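## Task

Plate B38 is partly out of slot 4 of plate hotel H1. Slide it in until it rests against the back stop, so that it stays there without the robot holding it. Then release it and move the gripper away.

## Robot and tools

Robot: one arm with a two-finger parallel gripper. H1 is a plate hotel with 4 slots, numbered from 1 at the bottom. Objects may now and then be tugged or nudged by outside forces.

Frames: everything is in the scene frame. Its origin sits on the table surface under the arm's base, +z is up, and +y is to the left when facing along +x. The base may be slightly tilted, and the reported hand position can be a little wrong, more so far from the base. In the gripper's own axes, the fingers point along its +z and close along its y. end_effector_position is the point between the finger pads, about 1 cm short of the fingertips.

A row is always 8 plain numbers: x, y, z (metres, absolute position in the scene frame), qw, qx, qy, qz (absolute orientation quaternion, w first, scene frame), opening (-1 closed to +1 fully open, which is 0.094 m). A row is thus an absolute pose plus an opening, not an offset. To hold an orientation steady, repeat the same quaternion in every row instead of copying the possibly drifted one from the last result. A row is refused if its position lies more than 0.6 m from the last reported position along any gripper axis.

Tools:
- execute_actions {actions, pictures}. actions holds zero or one item. An empty list just reports the state (with pictures). An item with rows (1 to 15 rows) and steps (8 to 15, default 15) runs that many 1/30 s control steps, one row per step, repeating the final row if rows run out. An item with only steps (up to 300) is a wait counted from the previous result. pictures: true adds camera images.
- move {target, speed}: target is one 8-number row; the gripper follows a straight path to it lasting 0.5 to 10 s (cut off at 10 s). speed is 0.002 to 0.5 m/s, default 0.25; rotation is capped at twice that in rad/s. The opening is applied at the start. The path ignores obstacles, the hand can lag, wander, or overshoot the speed near full arm extension. Faster contact hits harder; aiming further beyond the contact point pushes harder.
- wait {seconds}: 0 to 10, sends nothing new.
- zoom_image {camera, region}: camera is cam_high, cam_low or cam_wrist; region is [x0, y0, x1, y1] in pixels from the top-left, at most 504 by 504.


Controller behaviour: each step, the commanded pose is clipped to within 70 mm and 16 degrees of the measured pose, and damped inverse kinematics moves the joints toward it, favouring position over orientation. After an action the arm only continues to the last clipped pose, so far targets need several actions; check the reported pose. Joint friction can leave the hand up to about 31 mm off, and very small commands may do nothing. Each action's result is taken 8 steps before its end; those steps run afterwards while you compose the next call, and the simulation keeps running during that time.

Result lines: the state gives end_effector_position and end_effector_quat_wxyz. Joint positions and Joint velocities list waist, shoulder, elbow, wrist pitch, wrist yaw, wrist roll (rad, rad/s) and then the finger-pad gap (m, m/s). Ranges: waist -2.618 to 3.054, shoulder 0.000 to 3.142, elbow 0.000 to 3.142, wrist pitch -1.571 to 1.571, wrist yaw -1.571 to 1.571, wrist roll -2.094 to 2.094. grip_measured is the finger opening on the command scale (may be off by about 1 mm for the whole scene). Joint torques are raw drive outputs with offsets and noise, nonzero even in free air. "pose unreachable" and HELD mark steps where the clearance check (which treats the base mount as arm) altered or blocked your row. "Hand target" shows the pose the controller now drives toward. A move adds a "move:" line: done (settled near target), off_target, moving, held or fault, plus limits such as paced (pose clipped) or held (some steps blocked; the arm may then lurch faster than speed), and the distance to target. FAULT lines report stops.

Gripping, if needed: command about 0.03 below grip_measured for a firm hold; force is roughly 50 to 62 N per pad, less on very thin parts. For this job a closed or slightly open gripper pushing the plate edge is enough.

Motor heat: sustained load heats motors; MOTOR HOT appears from 75 °C, at 90 °C the arm halts for 10 s, at 100 °C it goes limp and drops. Avoid long pushes or holds.

Cameras: cam_high and cam_low 504x504, cam_wrist 616x616 fisheye; locate the plate and slot from them.

Suggested order: look, approach in front of the protruding plate at its slot height, push slowly along the slot direction until it stops against the back, back off, and confirm it stays in. Avoid fast impacts, hard or prolonged pressing, knocking the hotel or anything off the table, and faults.

Each tool is called after "Request:" as a command line: name --argument value for each argument, lists and objects as JSON in quotes; but a table of rows of numbers goes row by row, as --pt "numbers of a row", without its own name.

## Session

Request:
execute_actions --actions '[]'

Scene clock: 0.00 s of 7200.00 s.
end_effector_position=(+0.2187, +0.4623, +0.2934) grip_measured=+1.000 end_effector_quat_wxyz=(+0.624, -0.589, +0.312, -0.407)
Joint positions: [ 1.258  1.179  0.643  1.213  0.835 -1.453  0.094]
Joint velocities: [-0.012  0.002  0.007  0.022 -0.022  0.051  0.   ]
Joint torques (N m, as the arm reports them, + toward a larger angle): no reading
Hand target: +0.219, +0.462, +0.293; +0.624, -0.589, +0.312, -0.407

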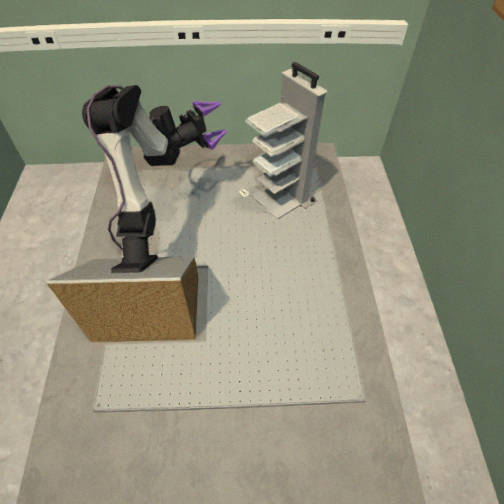

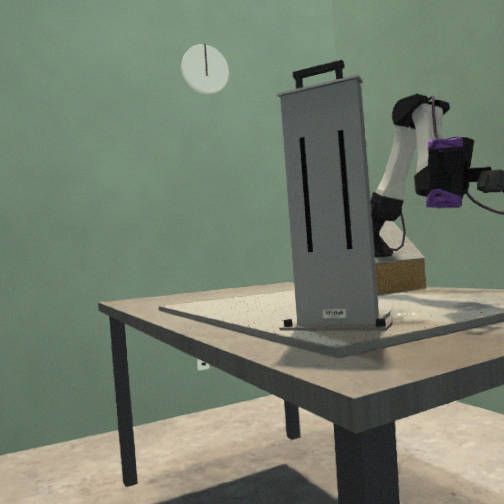

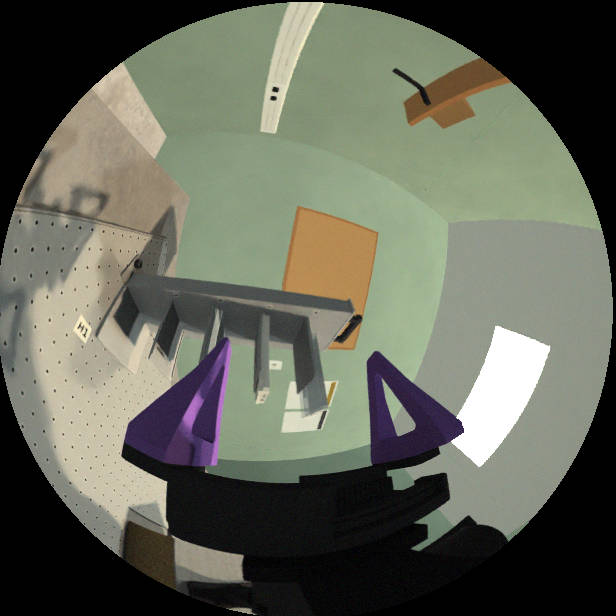

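Request:
zoom_image --camera "cam_high" --region '[130, 50, 350, 240]'

Request:
zoom_image --camera "cam_wrist" --region '[60, 230, 400, 470]'

Region (130, 50, 350, 240) of cam_high's 504x504 image, scaled by 2.291, with more detail than that image has; it fills the top 435 rows of this view, and the rest is white.

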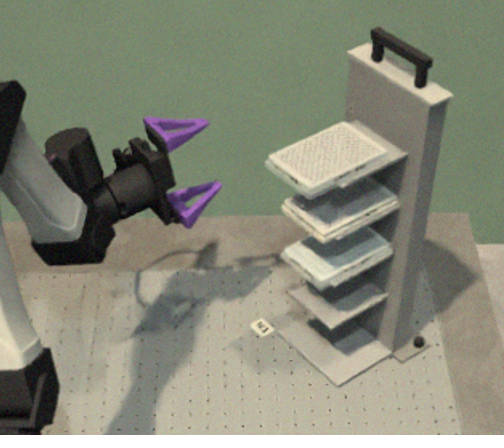

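Region (60, 230, 400, 470) of cam_wrist's 616x616 image, scaled by 1.482, with more detail than that image has; it fills the top 356 rows of this view, and the rest is white.

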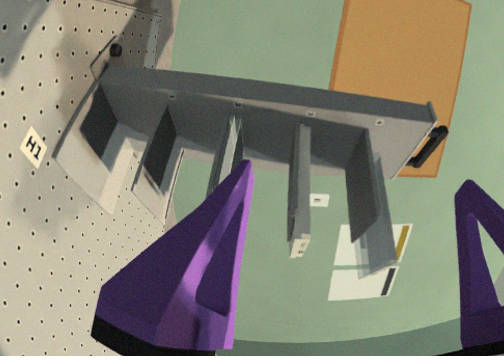

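Request:
move --target '[0.2,0.3,0.34,0.674,-0.213,0.674,0.213,0]'

Scene clock: 5.17 s of 7200.00 s.
end_effector_position=(+0.2001, +0.3059, +0.3437) grip_measured=+0.002 end_effector_quat_wxyz=(+0.674, -0.213, +0.674, +0.215)
Joint positions: [0.547 0.164 0.209 0.375 0.069 0.653 0.047]
Joint velocities: [ 0.002 -0.007 -0.007 -0.007 -0.051 -0.007 -0.001]
Joint torques (N m, as the arm reports them, + toward a larger angle): [-0.91 -0.95  5.73  1.97  0.42  0.14]
Hand target: +0.201, +0.300, +0.340; +0.674, -0.210, +0.676, +0.213
Off the commanded pose: 0.007 m, 0 deg.
Kept back: nothing.
move: done

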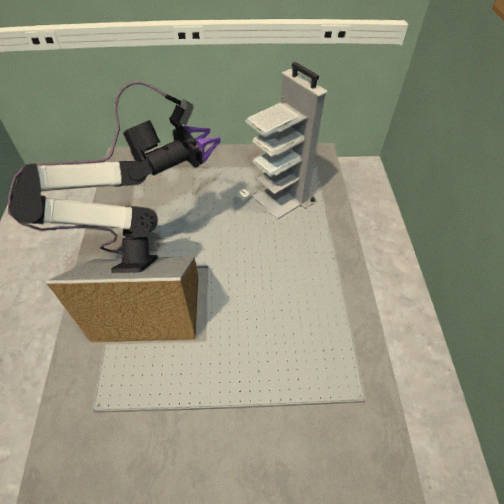

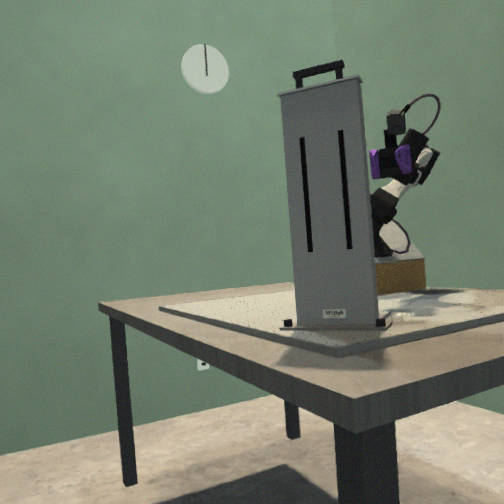

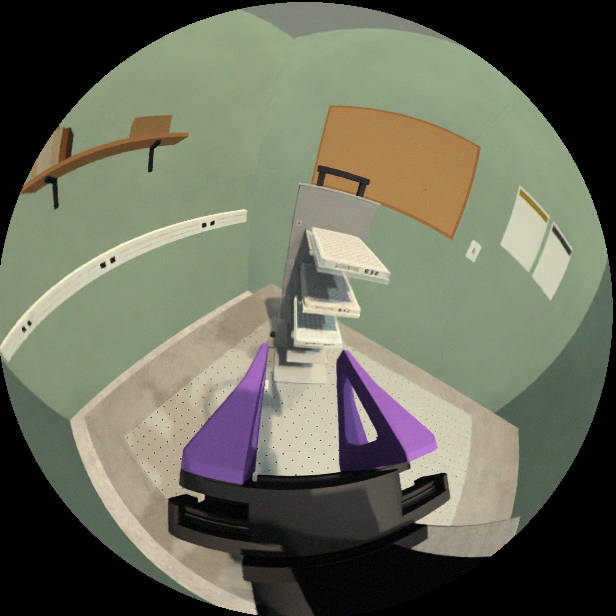

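Request:
move --target '[0.264,0.282,0.34,0.674,-0.213,0.674,0.213,0]'

Request:
zoom_image --camera "cam_wrist" --region '[200, 150, 440, 400]'

Request:
zoom_image --camera "cam_high" --region '[170, 70, 330, 190]'

Scene clock: 7.03 s of 7200.00 s.
end_effector_position=(+0.2594, +0.2906, +0.3476) grip_measured=+0.002 end_effector_quat_wxyz=(+0.676, -0.220, +0.668, +0.220)
Joint positions: [ 0.184  0.658  0.174  0.941 -0.267  0.803  0.047]
Joint velocities: [-0.012 -0.002  0.002 -0.066 -0.007  0.037  0.   ]
Joint torques (N m, as the arm reports them, + toward a larger angle): [-2.34  0.83  4.17  1.81  0.55  0.12]
Hand target: +0.262, +0.281, +0.341; +0.674, -0.211, +0.674, +0.214
Off the commanded pose: 0.012 m, 1 deg.
Kept back: nothing.
move: off_target

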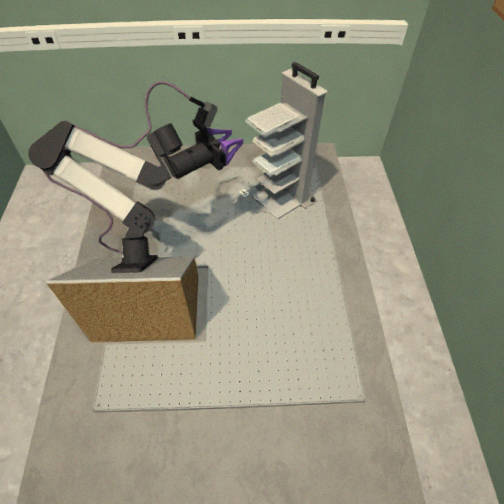

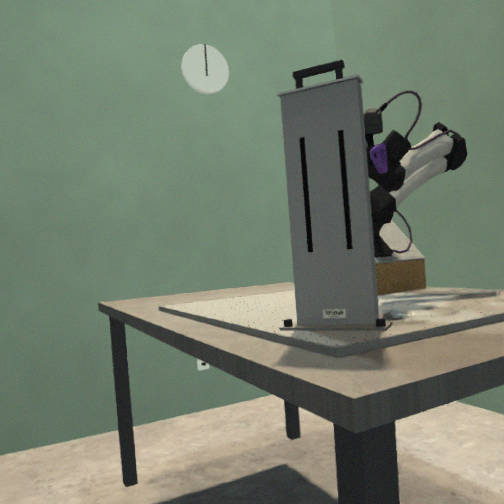

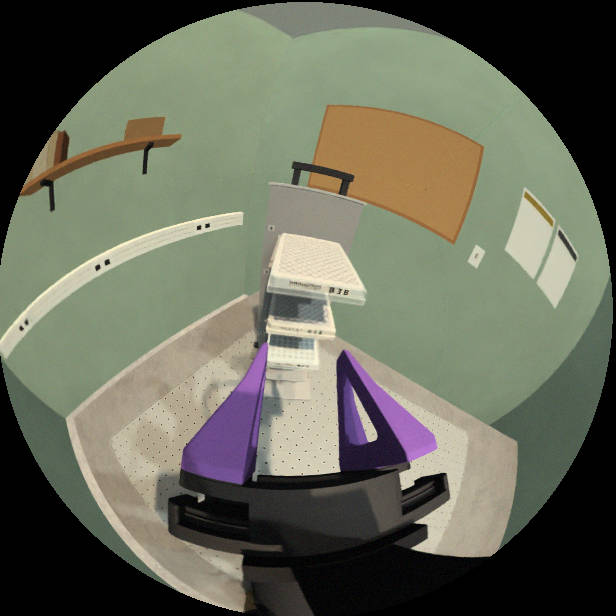

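Region (200, 150, 440, 400) of cam_wrist's 616x616 image, scaled by 2.016, with more detail than that image has; it fills the left 484 columns of this view, and the rest is white.

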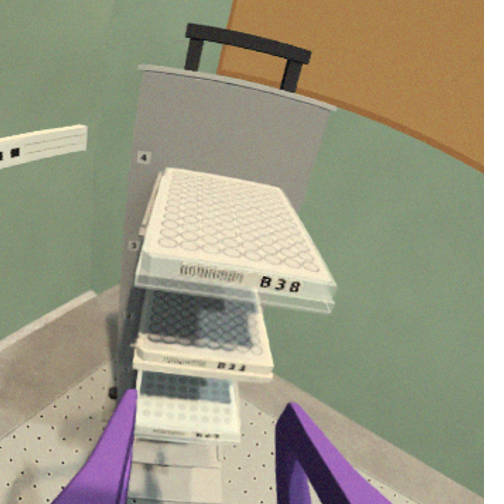

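Region (170, 70, 330, 190) of cam_high's 504x504 image, scaled by 3.150, with more detail than that image has; it fills the top 378 rows of this view, and the rest is white.

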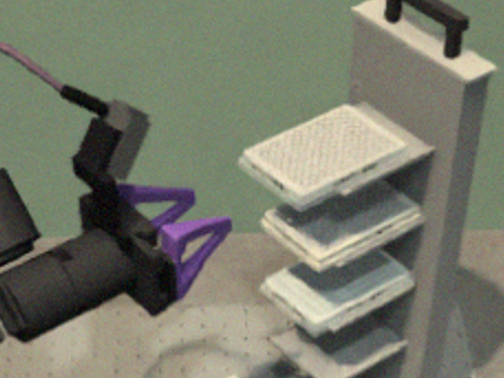

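Request:
move --target '[0.303,0.305,0.35,0.66,-0.172,0.686,0.254,0]' --speed 0.1

Request:
zoom_image --camera "cam_wrist" --region '[200, 150, 440, 400]'

Request:
zoom_image --camera "cam_high" --region '[190, 80, 330, 180]'

Scene clock: 8.73 s of 7200.00 s.
end_effector_position=(+0.3009, +0.2935, +0.3408) grip_measured=+0.002 end_effector_quat_wxyz=(+0.654, -0.166, +0.697, +0.242)
Joint positions: [ 0.184  0.92   0.275  1.042 -0.264  0.913  0.047]
Joint velocities: [ 0.002 -0.002  0.017 -0.007 -0.022  0.007  0.   ]
Joint torques (N m, as the arm reports them, + toward a larger angle): [-1.46 -0.21  8.55  1.83  0.58  0.08]
Hand target: +0.302, +0.304, +0.350; +0.660, -0.172, +0.686, +0.254
Off the commanded pose: 0.015 m, 2 deg.
Kept back: nothing.
move: off_target

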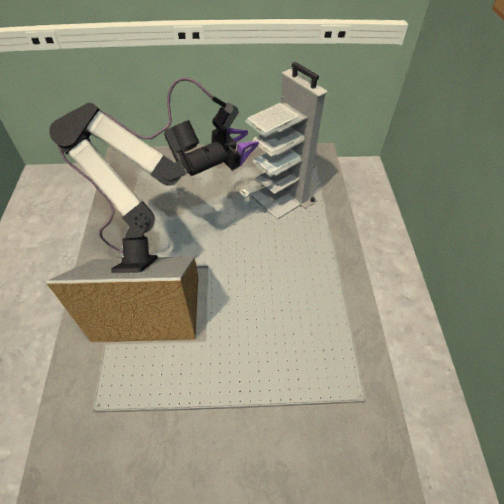

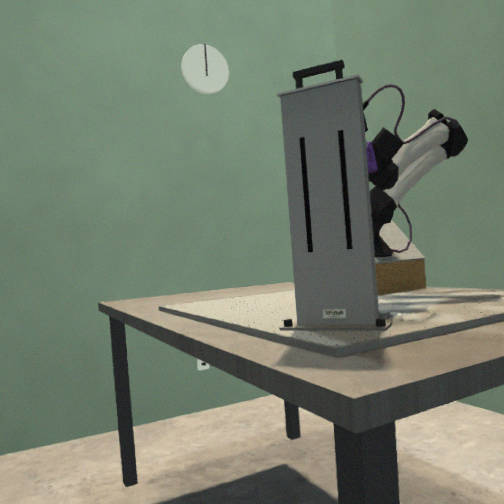

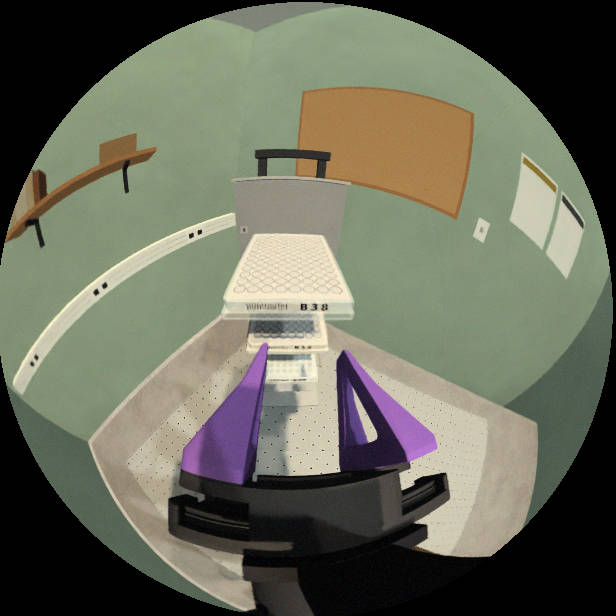

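Region (200, 150, 440, 400) of cam_wrist's 616x616 image, scaled by 2.016, with more detail than that image has; it fills the left 484 columns of this view, and the rest is white.

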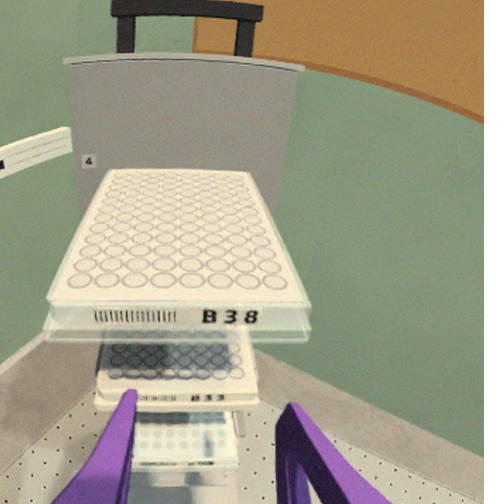

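Region (190, 80, 330, 180) of cam_high's 504x504 image, scaled by 3.600, with more detail than that image has; it fills the top 360 rows of this view, and the rest is white.

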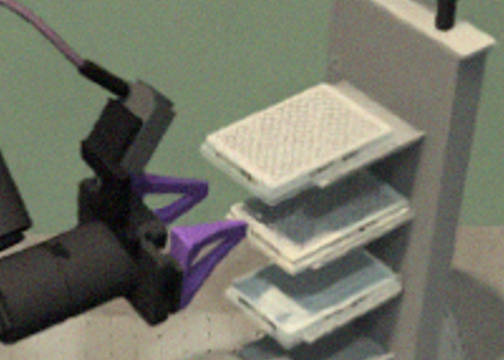

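Request:
move --target '[0.3,0.314,0.364,0.649,-0.202,0.678,0.283,0]' --speed 0.05

Request:
zoom_image --camera "cam_wrist" --region '[200, 150, 440, 400]'

Request:
zoom_image --camera "cam_high" --region '[190, 80, 330, 180]'

Scene clock: 10.67 s of 7200.00 s.
end_effector_position=(+0.2979, +0.3069, +0.3526) grip_measured=+0.002 end_effector_quat_wxyz=(+0.641, -0.194, +0.689, +0.277)
Joint positions: [ 0.132  0.963  0.303  1.137 -0.374  0.968  0.047]
Joint velocities: [ 0.007  0.002  0.002  0.051  0.037  0.066 -0.001]
Joint torques (N m, as the arm reports them, + toward a larger angle): [-3.67 -0.05  8.42  1.73  0.57  0.06]
Hand target: +0.300, +0.314, +0.364; +0.648, -0.202, +0.678, +0.283
Off the commanded pose: 0.014 m, 2 deg.
Kept back: nothing.
move: off_target

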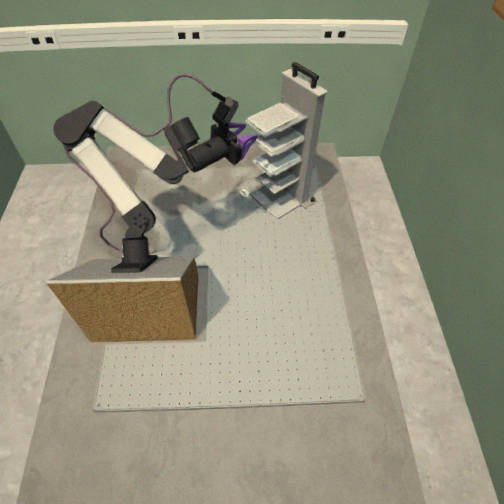

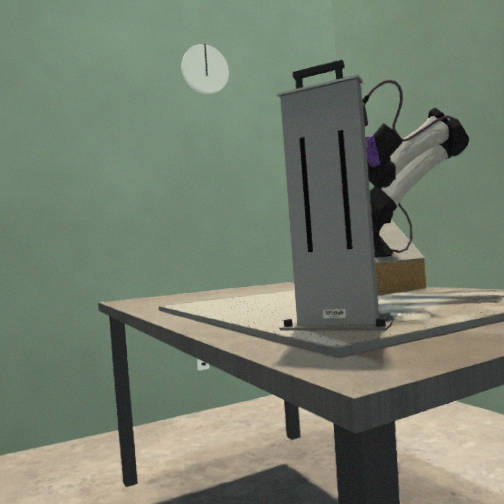

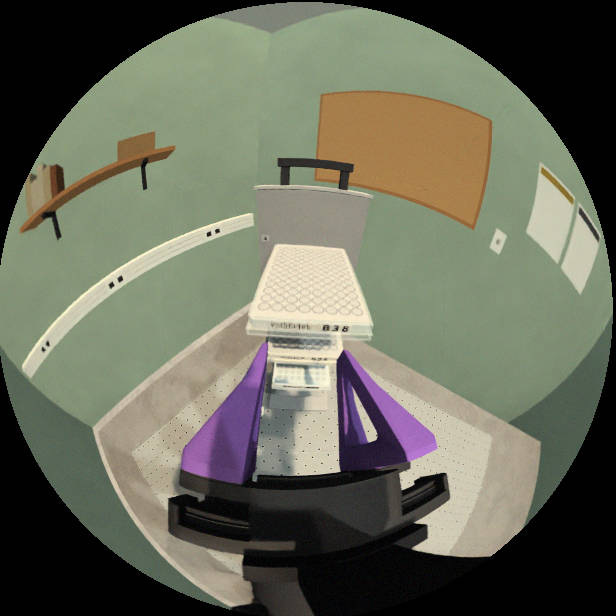

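Region (200, 150, 440, 400) of cam_wrist's 616x616 image, scaled by 2.016, with more detail than that image has; it fills the left 484 columns of this view, and the rest is white.

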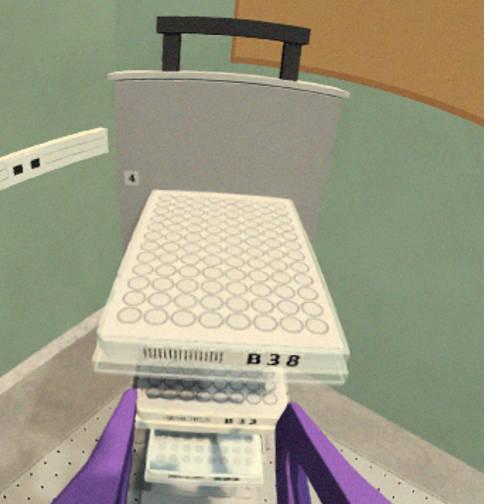

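Region (190, 80, 330, 180) of cam_high's 504x504 image, scaled by 3.600, with more detail than that image has; it fills the top 360 rows of this view, and the rest is white.

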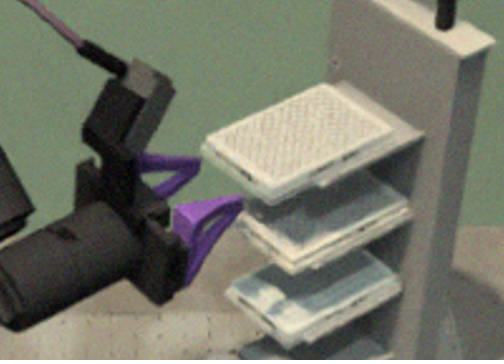

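Request:
move --target '[0.32,0.329,0.364,0.649,-0.202,0.678,0.283,0]' --speed 0.02

Request:
zoom_image --camera "cam_wrist" --region '[200, 150, 440, 400]'

Request:
zoom_image --camera "cam_high" --region '[190, 80, 330, 180]'

Scene clock: 13.47 s of 7200.00 s.
end_effector_position=(+0.3186, +0.3179, +0.3554) grip_measured=+0.002 end_effector_quat_wxyz=(+0.641, -0.191, +0.690, +0.276)
Joint positions: [ 0.152  1.061  0.388  1.141 -0.352  0.96   0.047]
Joint velocities: [-0.002 -0.002 -0.002 -0.022 -0.007 -0.081  0.001]
Joint torques (N m, as the arm reports them, + toward a larger angle): [-1.98 -0.82  8.46  1.76  0.57 -0.04]
Hand target: +0.320, +0.328, +0.364; +0.648, -0.202, +0.678, +0.283
Off the commanded pose: 0.014 m, 2 deg.
Kept back: nothing.
move: off_target

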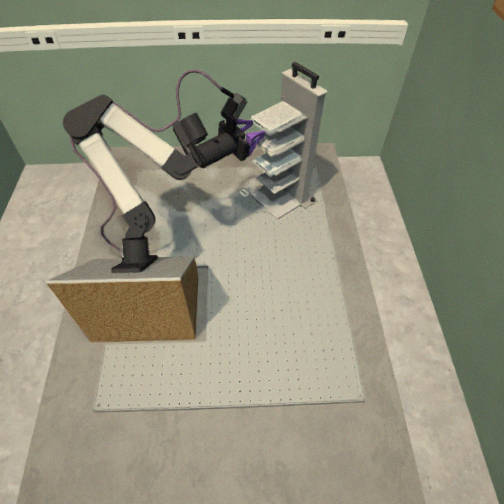

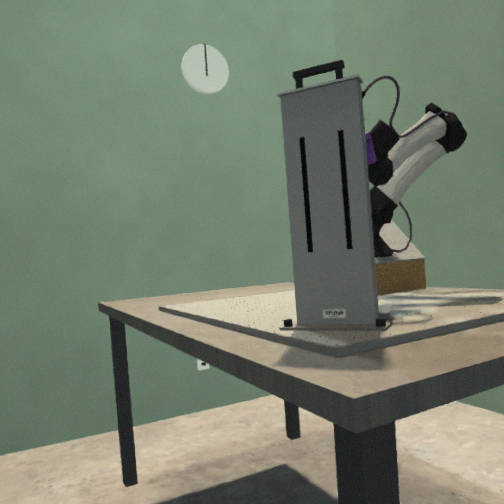

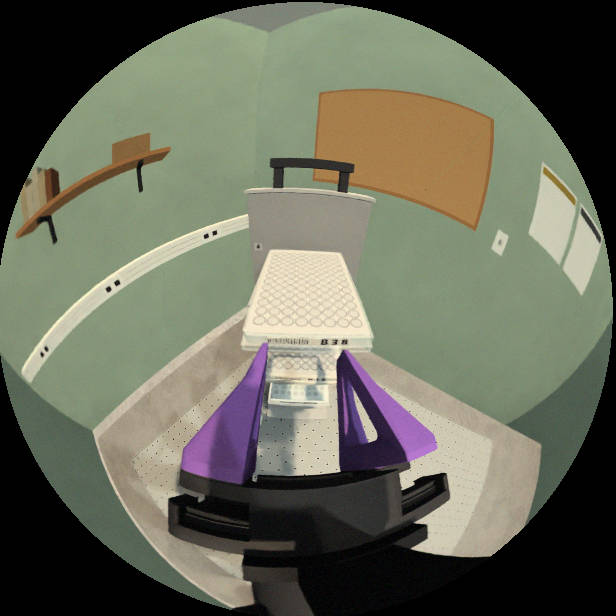

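Region (200, 150, 440, 400) of cam_wrist's 616x616 image, scaled by 2.016, with more detail than that image has; it fills the left 484 columns of this view, and the rest is white.

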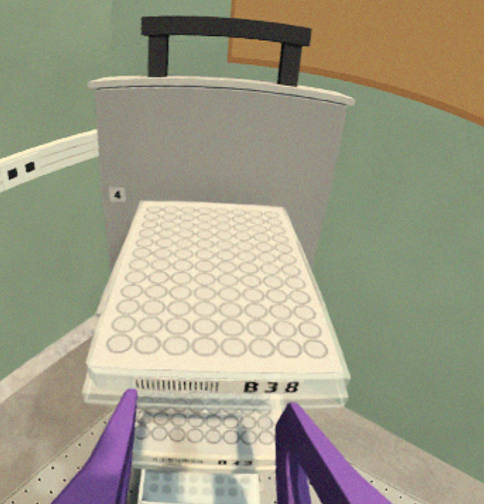

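Region (190, 80, 330, 180) of cam_high's 504x504 image, scaled by 3.600, with more detail than that image has; it fills the top 360 rows of this view, and the rest is white.

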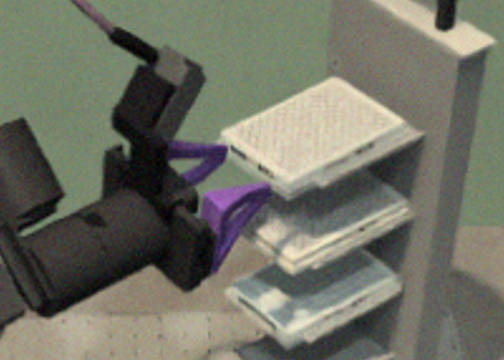

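Request:
move --target '[0.334,0.341,0.366,0.649,-0.202,0.678,0.283,0]' --speed 0.015

Request:
zoom_image --camera "cam_wrist" --region '[200, 150, 440, 400]'

Request:
zoom_image --camera "cam_high" --region '[190, 80, 330, 180]'

Scene clock: 15.93 s of 7200.00 s.
end_effector_position=(+0.3277, +0.3276, +0.3574) grip_measured=+0.002 end_effector_quat_wxyz=(+0.643, -0.194, +0.687, +0.277)
Joint positions: [ 0.173  1.103  0.437  1.14  -0.333  0.948  0.047]
Joint velocities: [-0.012 -0.002  0.002  0.007  0.051 -0.037 -0.   ]
Joint torques (N m, as the arm reports them, + toward a larger angle): [-1.95 -0.34 10.13  1.6   0.71 -0.02]
Hand target: +0.333, +0.340, +0.366; +0.648, -0.202, +0.677, +0.283
Off the commanded pose: 0.017 m, 2 deg.
Kept back: nothing.
move: off_target

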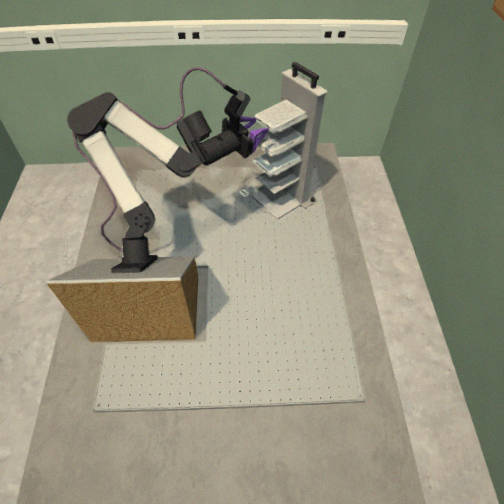

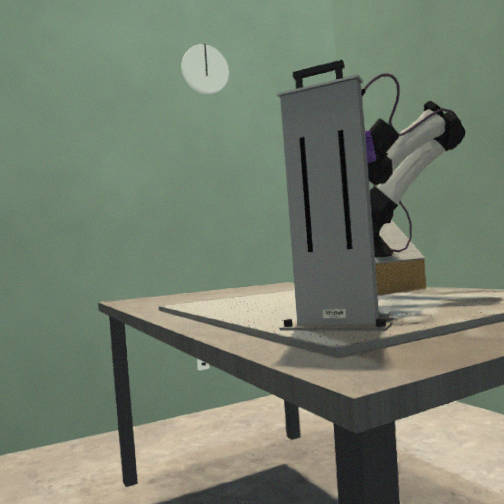

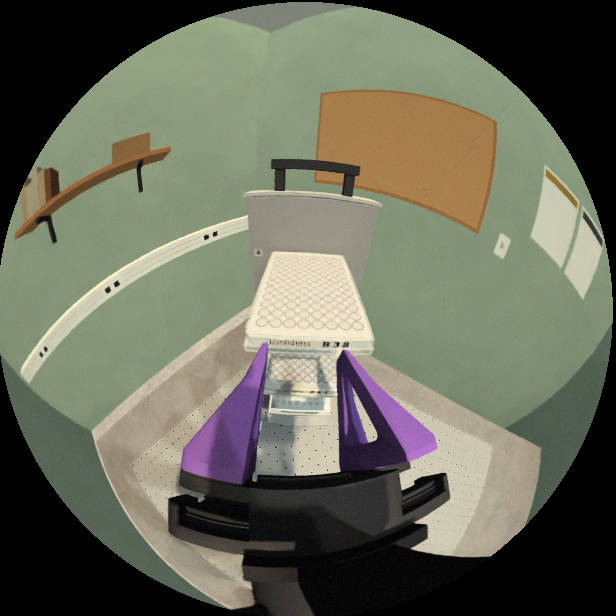

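Region (200, 150, 440, 400) of cam_wrist's 616x616 image, scaled by 2.016, with more detail than that image has; it fills the left 484 columns of this view, and the rest is white.

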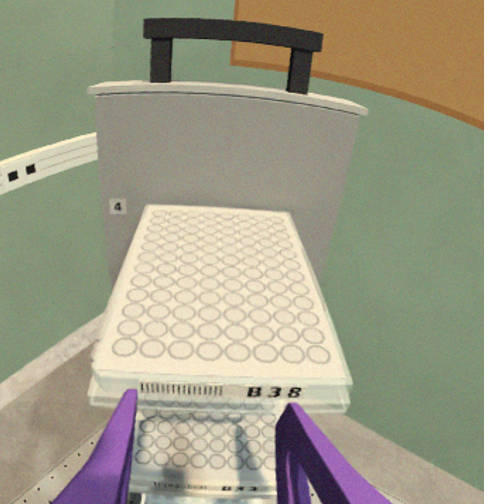

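Region (190, 80, 330, 180) of cam_high's 504x504 image, scaled by 3.600, with more detail than that image has; it fills the top 360 rows of this view, and the rest is white.

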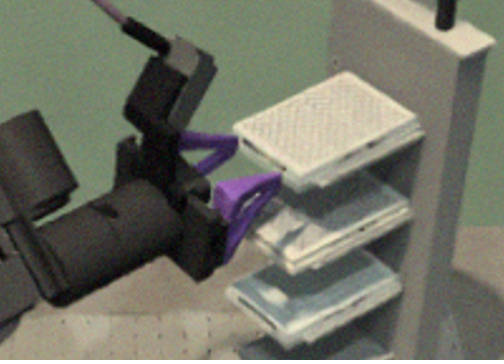

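Seated (torque rose). Retreat.

Request:
move --target '[0.25,0.27,0.35,0.649,-0.202,0.678,0.283,0]' --speed 0.12

Request:
zoom_image --camera "cam_high" --region '[190, 80, 330, 180]'

Scene clock: 17.47 s of 7200.00 s.
end_effector_position=(+0.2527, +0.2756, +0.3517) grip_measured=+0.002 end_effector_quat_wxyz=(+0.647, -0.204, +0.678, +0.284)
Joint positions: [ 0.004  0.739  0.108  1.173 -0.483  1.04   0.047]
Joint velocities: [ 0.007 -0.002 -0.002 -0.007 -0.037  0.037  0.001]
Joint torques (N m, as the arm reports them, + toward a larger angle): [-2.59 -0.76  4.13  1.37  0.62  0.15]
Hand target: +0.250, +0.271, +0.350; +0.649, -0.201, +0.677, +0.283
Off the commanded pose: 0.006 m, 0 deg.
Kept back: nothing.
move: done

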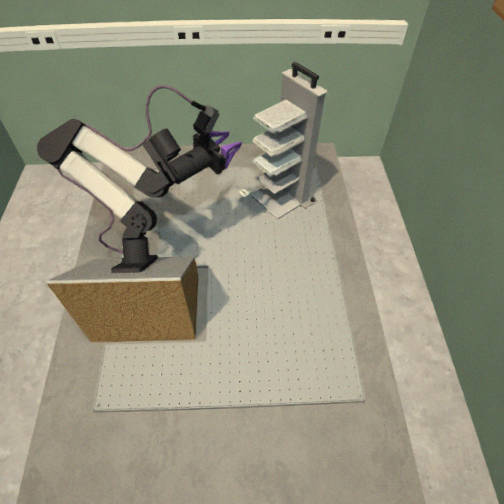

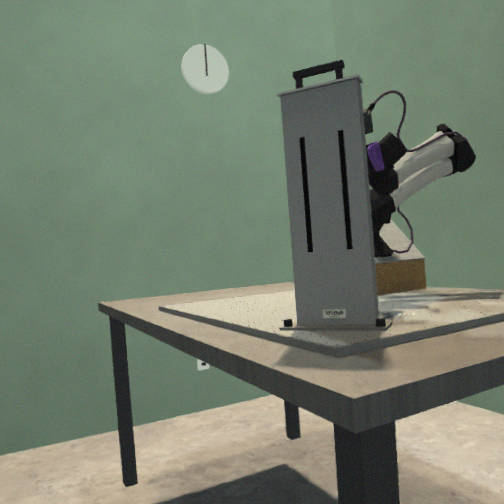

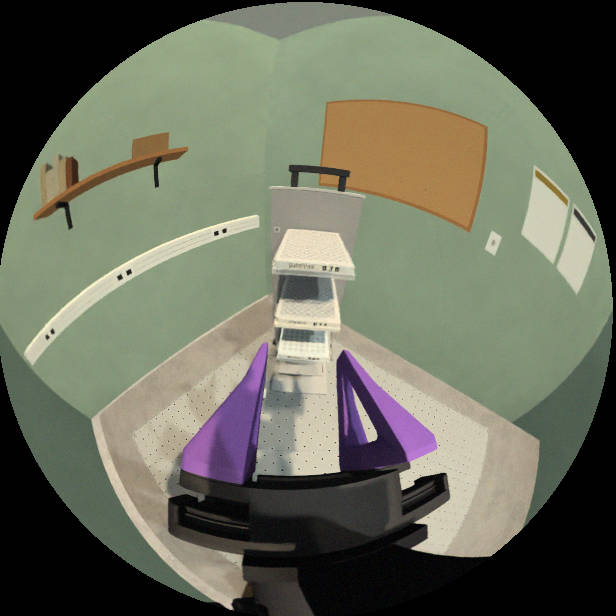

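Region (190, 80, 330, 180) of cam_high's 504x504 image, scaled by 3.600, with more detail than that image has; it fills the top 360 rows of this view, and the rest is white.

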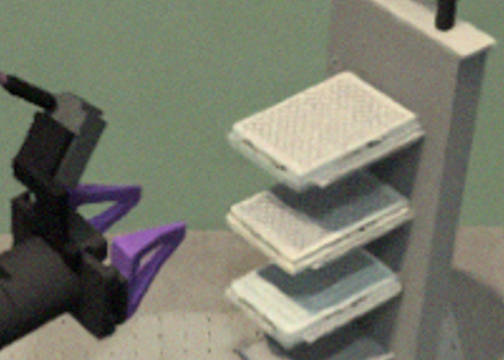

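Request:
finished_scene --scene 1

The scene is finished: the task was done.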